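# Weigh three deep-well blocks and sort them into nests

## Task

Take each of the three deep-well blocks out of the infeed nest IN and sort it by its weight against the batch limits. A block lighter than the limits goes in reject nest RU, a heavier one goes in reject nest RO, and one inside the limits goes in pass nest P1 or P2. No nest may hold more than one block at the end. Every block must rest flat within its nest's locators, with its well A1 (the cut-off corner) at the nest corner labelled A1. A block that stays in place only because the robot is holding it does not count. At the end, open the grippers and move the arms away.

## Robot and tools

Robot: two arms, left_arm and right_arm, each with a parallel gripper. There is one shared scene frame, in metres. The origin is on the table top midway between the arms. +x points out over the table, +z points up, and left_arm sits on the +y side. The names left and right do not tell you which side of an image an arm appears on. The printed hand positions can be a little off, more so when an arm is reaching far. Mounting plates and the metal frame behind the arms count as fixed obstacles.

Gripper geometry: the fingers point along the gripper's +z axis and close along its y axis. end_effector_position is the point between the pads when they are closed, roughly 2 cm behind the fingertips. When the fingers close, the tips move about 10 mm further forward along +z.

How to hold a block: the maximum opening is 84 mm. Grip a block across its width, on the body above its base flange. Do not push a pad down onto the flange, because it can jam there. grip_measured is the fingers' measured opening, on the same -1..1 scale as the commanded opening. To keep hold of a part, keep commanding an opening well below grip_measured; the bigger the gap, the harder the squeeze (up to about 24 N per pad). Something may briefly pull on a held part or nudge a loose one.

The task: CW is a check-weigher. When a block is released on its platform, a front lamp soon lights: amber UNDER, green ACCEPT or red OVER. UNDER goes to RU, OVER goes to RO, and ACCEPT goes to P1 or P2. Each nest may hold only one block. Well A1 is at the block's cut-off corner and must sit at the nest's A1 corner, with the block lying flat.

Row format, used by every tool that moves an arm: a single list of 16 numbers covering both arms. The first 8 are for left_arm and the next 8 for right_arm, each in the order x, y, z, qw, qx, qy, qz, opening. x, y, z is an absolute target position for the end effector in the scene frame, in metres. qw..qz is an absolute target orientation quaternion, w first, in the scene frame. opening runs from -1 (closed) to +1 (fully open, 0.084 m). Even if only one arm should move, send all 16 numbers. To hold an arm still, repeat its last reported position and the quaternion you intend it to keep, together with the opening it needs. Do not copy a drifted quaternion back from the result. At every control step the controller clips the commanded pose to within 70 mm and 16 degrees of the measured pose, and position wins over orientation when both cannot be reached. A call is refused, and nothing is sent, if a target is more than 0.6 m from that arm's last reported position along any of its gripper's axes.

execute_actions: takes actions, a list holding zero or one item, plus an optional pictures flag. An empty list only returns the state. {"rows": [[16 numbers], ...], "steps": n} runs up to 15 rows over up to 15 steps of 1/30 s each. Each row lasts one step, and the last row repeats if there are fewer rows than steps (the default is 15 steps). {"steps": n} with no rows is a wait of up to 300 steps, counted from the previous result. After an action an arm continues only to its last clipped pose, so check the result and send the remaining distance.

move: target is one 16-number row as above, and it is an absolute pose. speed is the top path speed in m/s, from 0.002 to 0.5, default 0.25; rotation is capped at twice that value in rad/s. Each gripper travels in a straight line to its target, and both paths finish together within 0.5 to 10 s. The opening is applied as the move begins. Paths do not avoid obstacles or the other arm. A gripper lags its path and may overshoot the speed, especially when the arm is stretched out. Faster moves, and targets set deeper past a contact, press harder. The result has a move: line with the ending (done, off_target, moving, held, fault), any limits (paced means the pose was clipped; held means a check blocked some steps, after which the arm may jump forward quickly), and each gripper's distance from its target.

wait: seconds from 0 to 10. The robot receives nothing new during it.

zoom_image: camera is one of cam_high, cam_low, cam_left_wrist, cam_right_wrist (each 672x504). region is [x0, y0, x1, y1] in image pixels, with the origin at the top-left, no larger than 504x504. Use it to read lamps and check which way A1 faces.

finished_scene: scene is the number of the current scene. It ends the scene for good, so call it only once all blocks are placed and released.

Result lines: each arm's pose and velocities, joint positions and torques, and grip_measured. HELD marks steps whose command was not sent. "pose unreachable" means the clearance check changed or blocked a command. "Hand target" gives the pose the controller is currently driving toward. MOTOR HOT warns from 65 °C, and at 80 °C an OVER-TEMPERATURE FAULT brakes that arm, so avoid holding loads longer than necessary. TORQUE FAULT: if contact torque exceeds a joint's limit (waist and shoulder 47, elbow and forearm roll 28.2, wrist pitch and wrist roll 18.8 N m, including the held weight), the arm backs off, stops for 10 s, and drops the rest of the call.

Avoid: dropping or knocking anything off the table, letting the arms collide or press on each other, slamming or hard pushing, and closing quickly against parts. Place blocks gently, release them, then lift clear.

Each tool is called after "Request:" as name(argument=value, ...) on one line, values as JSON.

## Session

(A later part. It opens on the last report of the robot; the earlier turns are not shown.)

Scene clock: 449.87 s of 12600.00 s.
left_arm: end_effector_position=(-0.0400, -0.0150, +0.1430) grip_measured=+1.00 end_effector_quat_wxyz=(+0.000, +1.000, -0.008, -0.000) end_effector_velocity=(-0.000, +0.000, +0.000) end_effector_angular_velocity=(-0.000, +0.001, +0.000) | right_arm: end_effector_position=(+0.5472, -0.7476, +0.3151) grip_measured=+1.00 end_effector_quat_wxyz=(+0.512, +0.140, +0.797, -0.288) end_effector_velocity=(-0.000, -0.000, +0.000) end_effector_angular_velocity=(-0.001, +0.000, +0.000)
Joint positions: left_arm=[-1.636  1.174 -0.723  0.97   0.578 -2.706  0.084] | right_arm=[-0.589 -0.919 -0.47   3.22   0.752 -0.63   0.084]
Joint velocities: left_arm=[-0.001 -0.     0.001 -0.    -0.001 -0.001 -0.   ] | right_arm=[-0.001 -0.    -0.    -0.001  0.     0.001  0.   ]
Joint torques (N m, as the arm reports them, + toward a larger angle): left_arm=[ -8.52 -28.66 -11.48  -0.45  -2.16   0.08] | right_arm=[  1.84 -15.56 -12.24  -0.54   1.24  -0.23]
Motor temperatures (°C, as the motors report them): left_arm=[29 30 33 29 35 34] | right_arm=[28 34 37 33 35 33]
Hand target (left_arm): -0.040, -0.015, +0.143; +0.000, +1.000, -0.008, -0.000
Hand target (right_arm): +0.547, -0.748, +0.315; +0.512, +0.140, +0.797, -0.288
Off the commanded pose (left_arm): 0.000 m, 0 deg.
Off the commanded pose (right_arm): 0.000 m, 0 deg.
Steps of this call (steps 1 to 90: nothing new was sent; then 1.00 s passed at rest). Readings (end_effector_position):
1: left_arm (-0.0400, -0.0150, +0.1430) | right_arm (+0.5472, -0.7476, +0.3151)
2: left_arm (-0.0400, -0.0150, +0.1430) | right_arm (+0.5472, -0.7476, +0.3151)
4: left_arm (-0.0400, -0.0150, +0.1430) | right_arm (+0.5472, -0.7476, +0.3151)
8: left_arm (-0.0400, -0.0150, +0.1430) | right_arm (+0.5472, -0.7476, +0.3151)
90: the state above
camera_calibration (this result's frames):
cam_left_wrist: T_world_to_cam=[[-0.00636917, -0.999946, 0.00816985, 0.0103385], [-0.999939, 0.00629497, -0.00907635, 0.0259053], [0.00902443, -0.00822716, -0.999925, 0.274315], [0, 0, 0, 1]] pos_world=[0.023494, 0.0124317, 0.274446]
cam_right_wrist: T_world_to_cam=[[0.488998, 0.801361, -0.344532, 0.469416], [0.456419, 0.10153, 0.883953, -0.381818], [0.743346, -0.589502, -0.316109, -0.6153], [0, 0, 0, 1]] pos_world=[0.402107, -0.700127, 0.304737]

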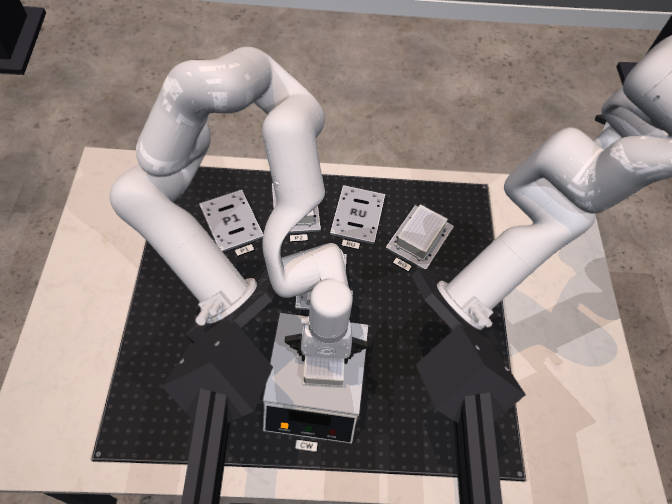

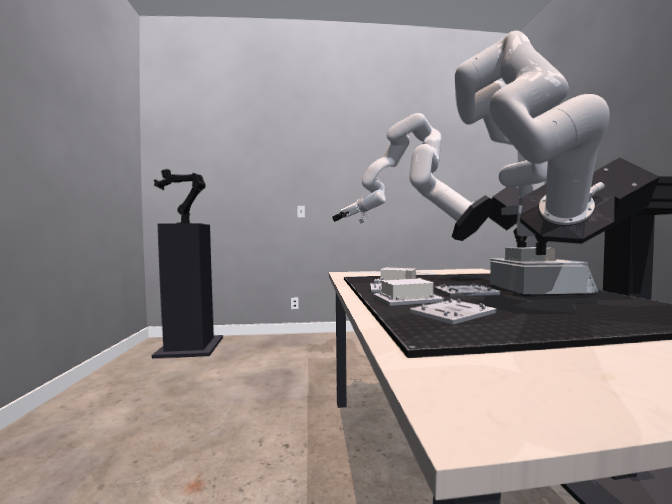

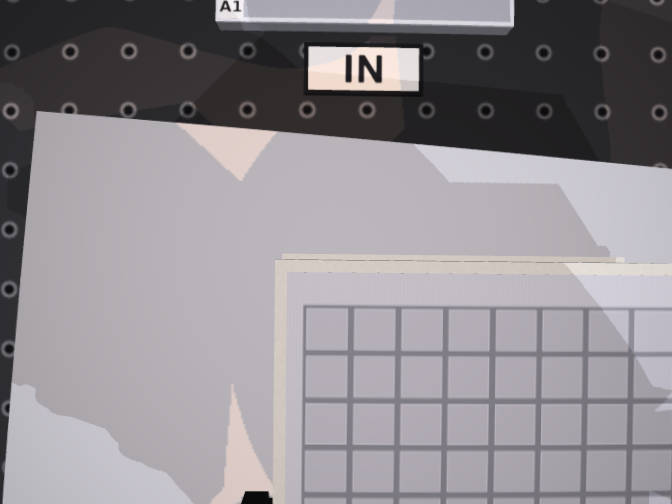

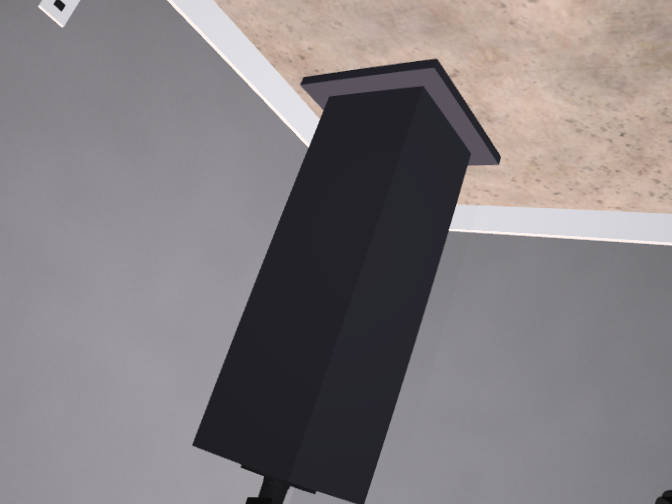

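UNDER → RU.

Request:
move(target=[-0.04,-0.015,0.143,0,1,-0.008,0,0.2,0.5472,-0.7476,0.3151,0.512,0.140,0.797,-0.288,1], speed=0.012)

Request:
move(target=[-0.03,-0.015,0.175,0,1,-0.008,0,0.2,0.5472,-0.7476,0.3151,0.512,0.140,0.797,-0.288,1], speed=0.05)

Request:
move(target=[0.30,-0.03,0.17,0,1,-0.008,0,0.2,0.5472,-0.7476,0.3151,0.512,0.140,0.797,-0.288,1], speed=0.15)

Request:
move(target=[0.412,-0.091,0.0955,0,0.9958,-0.0915,0,0.2,0.5472,-0.7476,0.3151,0.512,0.140,0.797,-0.288,1], speed=0.1)

Scene clock: 471.47 s of 12600.00 s.
left_arm: end_effector_position=(-0.0400, -0.0151, +0.1431) grip_measured=+0.96 end_effector_quat_wxyz=(+0.000, +1.000, -0.008, -0.000) end_effector_velocity=(+0.000, -0.000, +0.000) end_effector_angular_velocity=(-0.000, -0.001, -0.000) | right_arm: end_effector_position=(+0.5472, -0.7476, +0.3151) grip_measured=+1.00 end_effector_quat_wxyz=(+0.512, +0.140, +0.797, -0.288) end_effector_velocity=(-0.000, -0.000, -0.000) end_effector_angular_velocity=(+0.001, -0.000, -0.000)
Joint positions: left_arm=[-1.636  1.174 -0.723  0.97   0.578 -2.706  0.083] | right_arm=[-0.589 -0.919 -0.47   3.22   0.752 -0.63   0.084]
Joint velocities: left_arm=[-0.001  0.    -0.    -0.     0.001 -0.     0.   ] | right_arm=[-0.    -0.     0.     0.    -0.     0.001  0.   ]
Joint torques (N m, as the arm reports them, + toward a larger angle): left_arm=[ -8.18 -27.56 -10.93  -0.31  -1.96   0.02] | right_arm=[  1.41 -15.82 -11.93  -1.04   0.75  -0.03]
Motor temperatures (°C, as the motors report them): left_arm=[28 30 34 29 35 34] | right_arm=[28 34 37 33 35 33]
Hand target (left_arm): -0.040, -0.015, +0.143; +0.000, +1.000, -0.008, -0.000
Hand target (right_arm): +0.547, -0.748, +0.315; +0.512, +0.140, +0.797, -0.288
Off the commanded pose (left_arm): 0.000 m, 0 deg.
Off the commanded pose (right_arm): 0.000 m, 0 deg.
After step 90, 17.90 s passed at rest.
move: done
camera_calibration (this result's frames):
cam_left_wrist: T_world_to_cam=[[-0.00629863, -0.999945, 0.00835621, 0.010222], [-0.99994, 0.00622335, -0.00900436, 0.0258862], [0.00895187, -0.00841242, -0.999925, 0.27436], [0, 0, 0, 1]] pos_world=[0.023493, 0.0123684, 0.274487]
cam_right_wrist: T_world_to_cam=[[0.488998, 0.801361, -0.344532, 0.469416], [0.456419, 0.10153, 0.883953, -0.381818], [0.743346, -0.589502, -0.316109, -0.6153], [0, 0, 0, 1]] pos_world=[0.402107, -0.700127, 0.304737]

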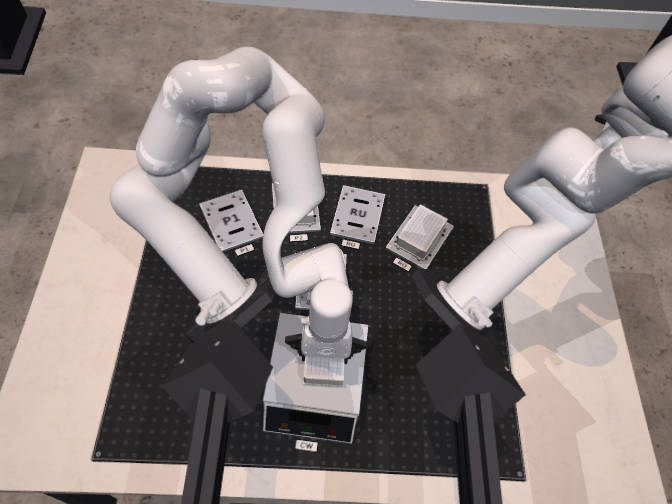

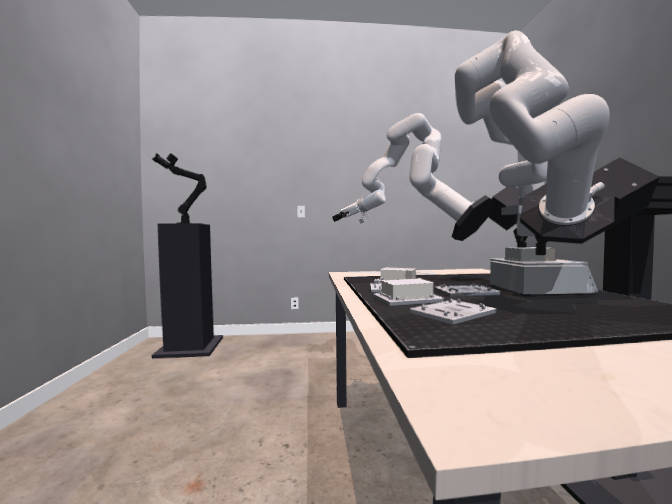

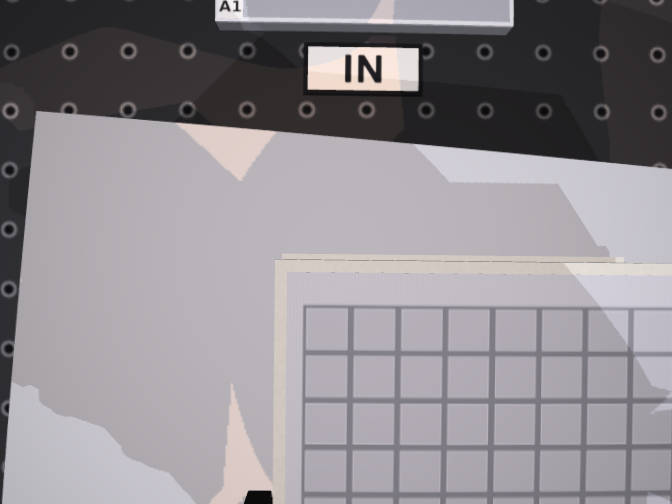

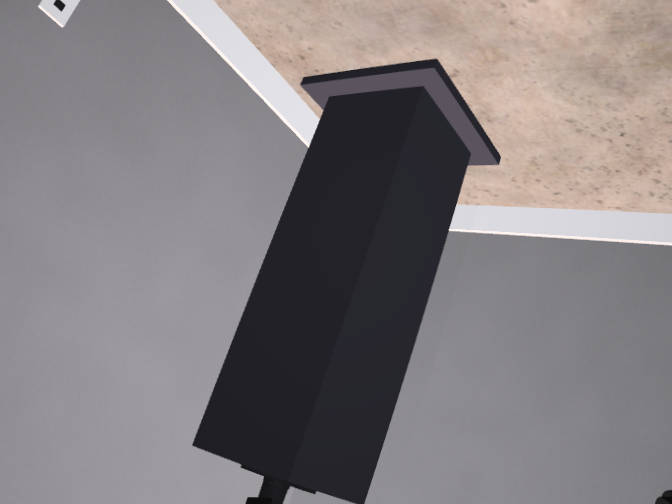

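Scene clock: 472.57 s of 12600.00 s.
left_arm: end_effector_position=(-0.0301, -0.0149, +0.1747) grip_measured=+0.96 end_effector_quat_wxyz=(-0.000, +1.000, -0.008, +0.000) end_effector_velocity=(+0.001, +0.000, +0.002) end_effector_angular_velocity=(+0.002, -0.000, -0.000) | right_arm: end_effector_position=(+0.5472, -0.7476, +0.3151) grip_measured=+1.00 end_effector_quat_wxyz=(+0.512, +0.140, +0.797, -0.288) end_effector_velocity=(+0.000, -0.000, +0.000) end_effector_angular_velocity=(-0.001, -0.001, -0.001)
Joint positions: left_arm=[-1.688  1.059 -0.678  0.821  0.605 -2.585  0.083] | right_arm=[-0.589 -0.919 -0.47   3.22   0.752 -0.63   0.084]
Joint velocities: left_arm=[-0.005 -0.008  0.002 -0.015  0.004  0.012 -0.   ] | right_arm=[ 0.    -0.    -0.     0.     0.001  0.     0.   ]
Joint torques (N m, as the arm reports them, + toward a larger angle): left_arm=[ -8.   -27.94 -13.41  -0.4   -2.39   0.11] | right_arm=[  1.8  -15.13 -12.02  -0.62   1.1   -0.53]
Motor temperatures (°C, as the motors report them): left_arm=[28 30 34 29 35 34] | right_arm=[28 34 37 33 35 33]
Hand target (left_arm): -0.030, -0.015, +0.175; -0.000, +1.000, -0.008, +0.000
Hand target (right_arm): +0.547, -0.748, +0.315; +0.512, +0.140, +0.797, -0.288
Off the commanded pose (left_arm): 0.000 m, 0 deg.
Off the commanded pose (right_arm): 0.000 m, 0 deg.
move: done
camera_calibration (this result's frames):
cam_left_wrist: T_world_to_cam=[[-0.00632994, -0.999947, 0.00805815, 0.0102206], [-0.999938, 0.00625548, -0.00923207, 0.0361388], [0.00918118, -0.00811609, -0.999925, 0.305891], [0, 0, 0, 1]] pos_world=[0.0333928, 0.0124767, 0.306119]
cam_right_wrist: T_world_to_cam=[[0.488998, 0.801361, -0.344532, 0.469416], [0.456419, 0.10153, 0.883953, -0.381818], [0.743346, -0.589502, -0.316109, -0.6153], [0, 0, 0, 1]] pos_world=[0.402107, -0.700127, 0.304737]

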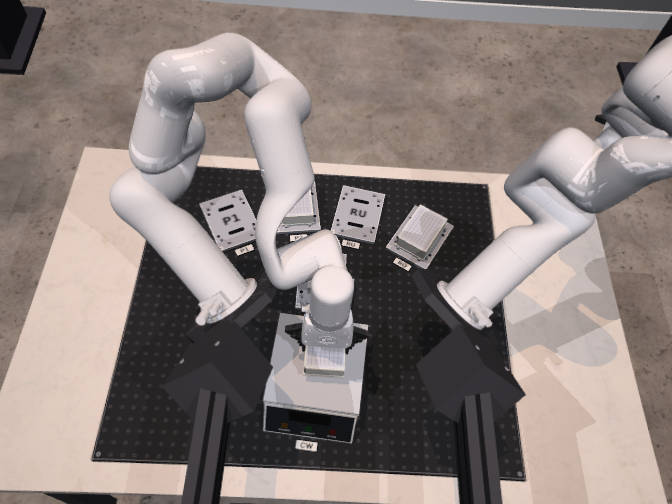

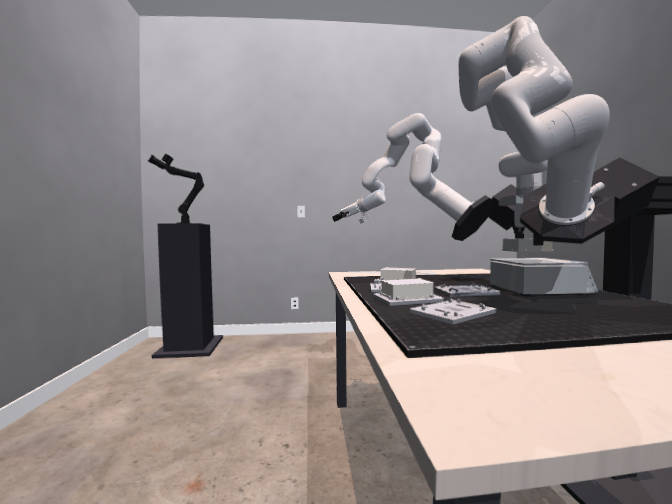

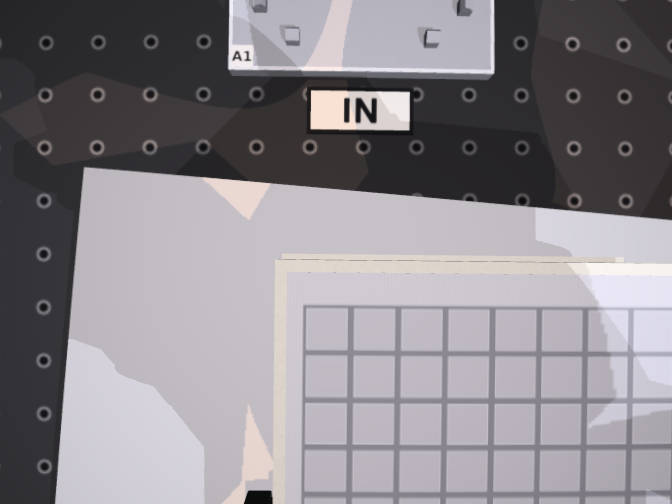

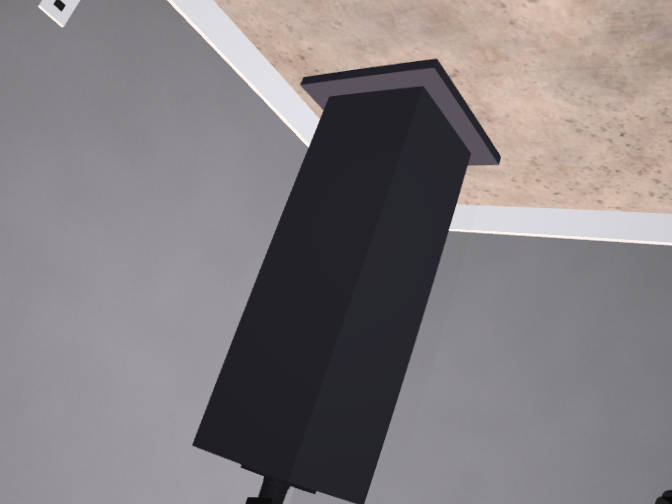

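Scene clock: 475.33 s of 12600.00 s.
left_arm: end_effector_position=(+0.2989, -0.0310, +0.1708) grip_measured=+0.96 end_effector_quat_wxyz=(-0.000, +1.000, -0.008, -0.000) end_effector_velocity=(+0.003, -0.001, +0.000) end_effector_angular_velocity=(-0.000, -0.000, +0.001) | right_arm: end_effector_position=(+0.5472, -0.7476, +0.3151) grip_measured=+1.00 end_effector_quat_wxyz=(+0.512, +0.140, +0.797, -0.288) end_effector_velocity=(+0.001, +0.000, +0.000) end_effector_angular_velocity=(+0.000, -0.003, +0.001)
Joint positions: left_arm=[-0.856  0.548 -0.762  1.235  0.959 -1.97   0.083] | right_arm=[-0.589 -0.919 -0.47   3.22   0.752 -0.63   0.084]
Joint velocities: left_arm=[ 0.002 -0.    -0.007 -0.002  0.001  0.007 -0.   ] | right_arm=[ 0.002 -0.     0.    -0.001  0.001  0.001 -0.   ]
Joint torques (N m, as the arm reports them, + toward a larger angle): left_arm=[-16.94 -21.6   -8.94  -0.47  -2.27  -0.17] | right_arm=[  1.5  -15.28 -11.99  -0.77   0.71   0.  ]
Motor temperatures (°C, as the motors report them): left_arm=[28 30 34 29 35 34] | right_arm=[28 34 37 33 35 33]
Hand target (left_arm): +0.299, -0.031, +0.171; +0.000, +1.000, -0.008, -0.000
Hand target (right_arm): +0.547, -0.748, +0.315; +0.512, +0.140, +0.797, -0.288
Off the commanded pose (left_arm): 0.002 m, 0 deg.
Off the commanded pose (right_arm): 0.000 m, 0 deg.
move: done
camera_calibration (this result's frames):
cam_left_wrist: T_world_to_cam=[[-0.00694985, -0.999943, 0.00810182, -0.00351695], [-0.99994, 0.00688054, -0.00855184, 0.365109], [0.00849561, -0.00816077, -0.999931, 0.299074], [0, 0, 0, 1]] pos_world=[0.362522, -0.00358822, 0.302204]
cam_right_wrist: T_world_to_cam=[[0.488998, 0.801361, -0.344532, 0.469416], [0.456419, 0.10153, 0.883953, -0.381818], [0.743346, -0.589502, -0.316109, -0.6153], [0, 0, 0, 1]] pos_world=[0.402107, -0.700127, 0.304737]

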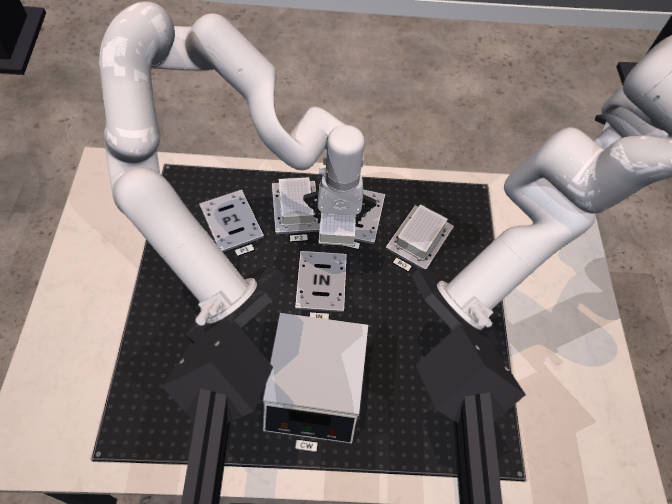

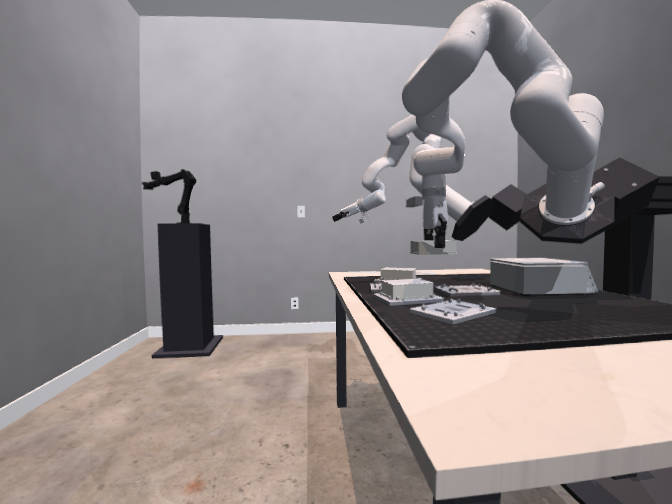

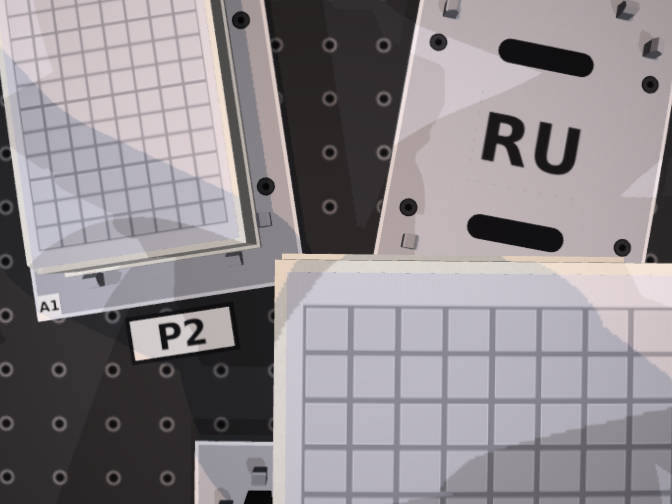

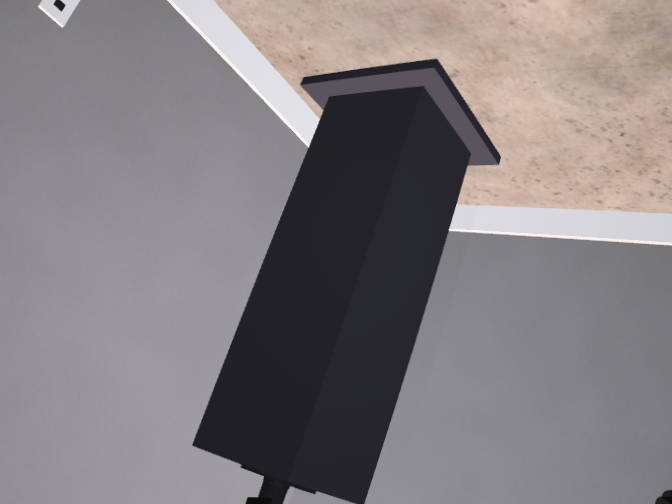

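Scene clock: 477.37 s of 12600.00 s.
left_arm: end_effector_position=(+0.4116, -0.0914, +0.0959) grip_measured=+0.96 end_effector_quat_wxyz=(+0.000, +0.996, -0.092, -0.000) end_effector_velocity=(+0.002, -0.001, -0.001) end_effector_angular_velocity=(+0.002, +0.001, +0.000) | right_arm: end_effector_position=(+0.5472, -0.7476, +0.3151) grip_measured=+1.00 end_effector_quat_wxyz=(+0.512, +0.140, +0.797, -0.288) end_effector_velocity=(+0.000, -0.000, +0.000) end_effector_angular_velocity=(-0.002, +0.001, +0.001)
Joint positions: left_arm=[-0.658  0.831 -1.218  1.298  0.954 -1.582  0.083] | right_arm=[-0.589 -0.919 -0.47   3.22   0.752 -0.63   0.084]
Joint velocities: left_arm=[ 0.002  0.005 -0.009 -0.002  0.002  0.006 -0.   ] | right_arm=[-0.     0.    -0.    -0.001  0.    -0.001  0.   ]
Joint torques (N m, as the arm reports them, + toward a larger angle): left_arm=[-21.98 -26.94  -8.26  -0.43  -2.25   0.05] | right_arm=[  1.23 -15.91 -11.66  -0.81   0.57  -0.42]
Motor temperatures (°C, as the motors report them): left_arm=[29 30 34 29 35 34] | right_arm=[28 34 37 33 35 33]
Hand target (left_arm): +0.412, -0.091, +0.096; -0.000, +0.996, -0.092, -0.000
Hand target (right_arm): +0.547, -0.748, +0.315; +0.512, +0.140, +0.797, -0.288
Off the commanded pose (left_arm): 0.001 m, 0 deg.
Off the commanded pose (right_arm): 0.000 m, 0 deg.
move: done
camera_calibration (this result's frames):
cam_left_wrist: T_world_to_cam=[[-0.172751, -0.984931, 0.00819558, 0.0071032], [-0.984938, 0.172678, -0.00891787, 0.486559], [0.00736829, -0.00961271, -0.999927, 0.22307], [0, 0, 0, 1]] pos_world=[0.478814, -0.0748776, 0.227335]
cam_right_wrist: T_world_to_cam=[[0.488998, 0.801361, -0.344532, 0.469416], [0.456419, 0.10153, 0.883953, -0.381818], [0.743345, -0.589502, -0.316109, -0.6153], [0, 0, 0, 1]] pos_world=[0.402107, -0.700127, 0.304737]

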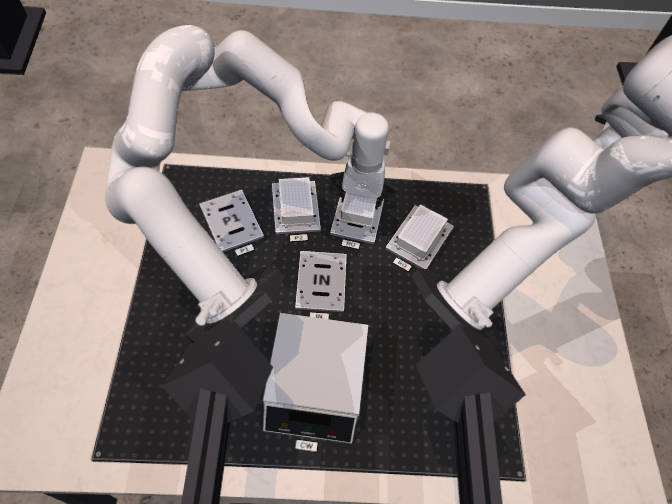

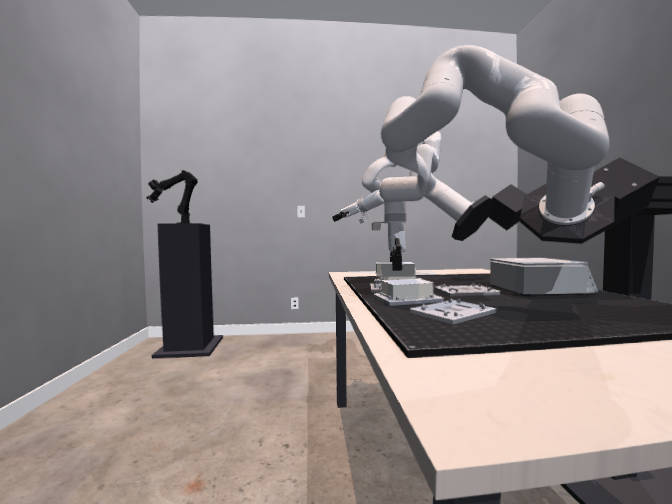

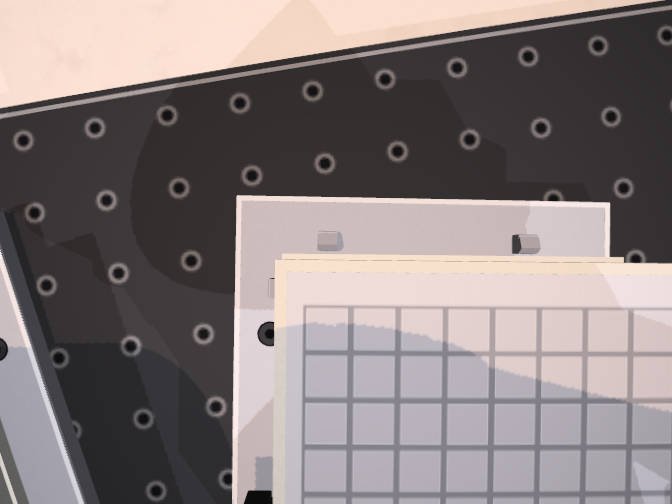

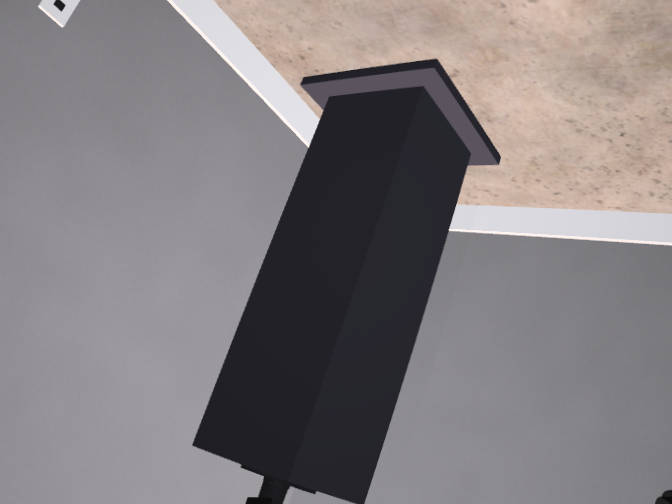

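Request:
move(target=[0.4127,-0.0899,0.077,0,0.9954,-0.0958,0,0.2,0.5472,-0.7476,0.3151,0.512,0.140,0.797,-0.288,1], speed=0.02)

Scene clock: 487.63 s of 12600.00 s.
left_arm: end_effector_position=(+0.4127, -0.0900, +0.0772) grip_measured=+0.96 end_effector_quat_wxyz=(+0.000, +0.995, -0.096, -0.000) end_effector_velocity=(+0.001, +0.000, -0.002) end_effector_angular_velocity=(+0.000, -0.000, +0.000) | right_arm: end_effector_position=(+0.5472, -0.7476, +0.3151) grip_measured=+1.00 end_effector_quat_wxyz=(+0.512, +0.140, +0.797, -0.288) end_effector_velocity=(+0.000, +0.000, +0.000) end_effector_angular_velocity=(+0.000, -0.001, +0.001)
Joint positions: left_arm=[-0.622  0.862 -1.237  1.336  0.938 -1.584  0.083] | right_arm=[-0.589 -0.919 -0.47   3.22   0.752 -0.63   0.084]
Joint velocities: left_arm=[ 0.005  0.003 -0.003  0.005 -0.002 -0.    -0.   ] | right_arm=[ 0.001  0.    -0.    -0.001  0.     0.001 -0.   ]
Joint torques (N m, as the arm reports them, + toward a larger angle): left_arm=[-21.89 -27.26  -7.53  -0.6   -2.24   0.19] | right_arm=[  1.36 -15.61 -11.93  -0.77   1.    -0.16]
Motor temperatures (°C, as the motors report them): left_arm=[29 30 34 29 35 34] | right_arm=[28 34 37 33 35 33]
Hand target (left_arm): +0.413, -0.090, +0.077; +0.000, +0.995, -0.096, -0.000
Hand target (right_arm): +0.547, -0.748, +0.315; +0.512, +0.140, +0.797, -0.288
Off the commanded pose (left_arm): 0.000 m, 0 deg.
Off the commanded pose (right_arm): 0.000 m, 0 deg.
After step 90, 6.00 s passed at rest.
move: done
camera_calibration (this result's frames):
cam_left_wrist: T_world_to_cam=[[-0.181174, -0.983416, 0.00826613, 0.0124246], [-0.983423, 0.181099, -0.00902974, 0.487355], [0.007383, -0.00976506, -0.999925, 0.204403], [0, 0, 0, 1]] pos_world=[0.480018, -0.0740452, 0.208686]
cam_right_wrist: T_world_to_cam=[[0.488998, 0.801361, -0.344532, 0.469416], [0.456419, 0.10153, 0.883953, -0.381819], [0.743346, -0.589502, -0.316109, -0.6153], [0, 0, 0, 1]] pos_world=[0.402107, -0.700127, 0.304737]

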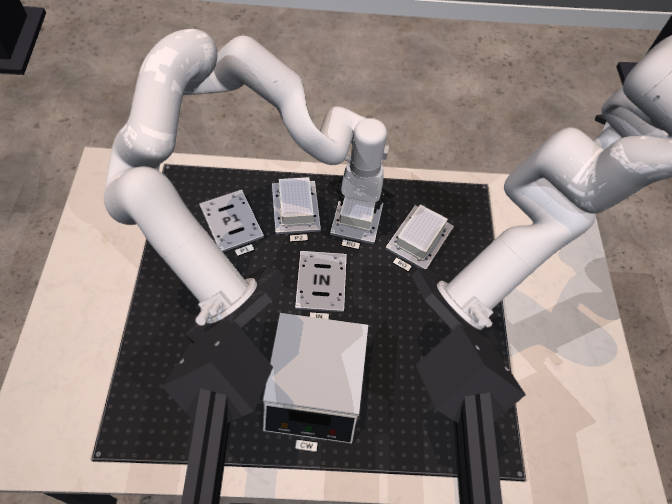

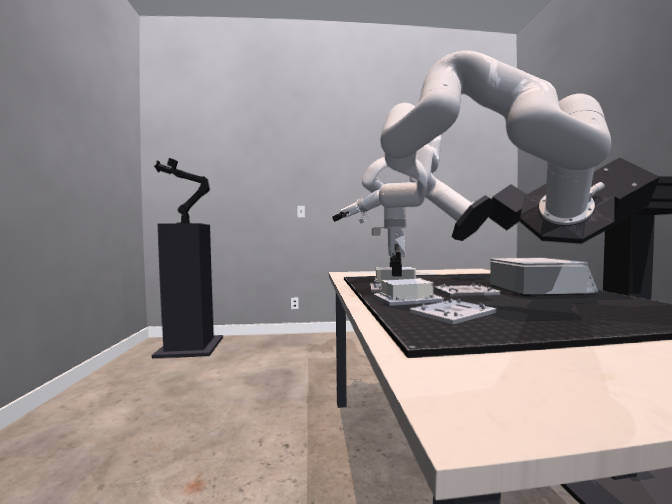

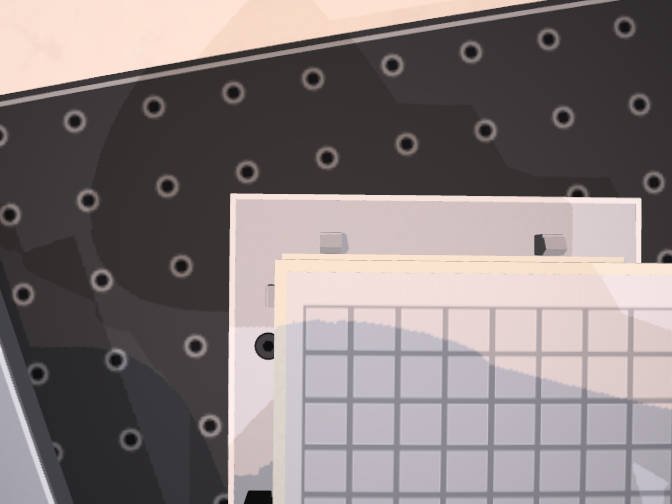

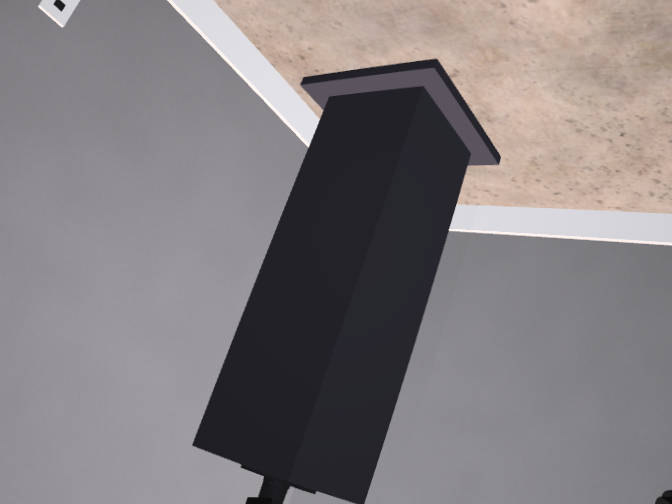

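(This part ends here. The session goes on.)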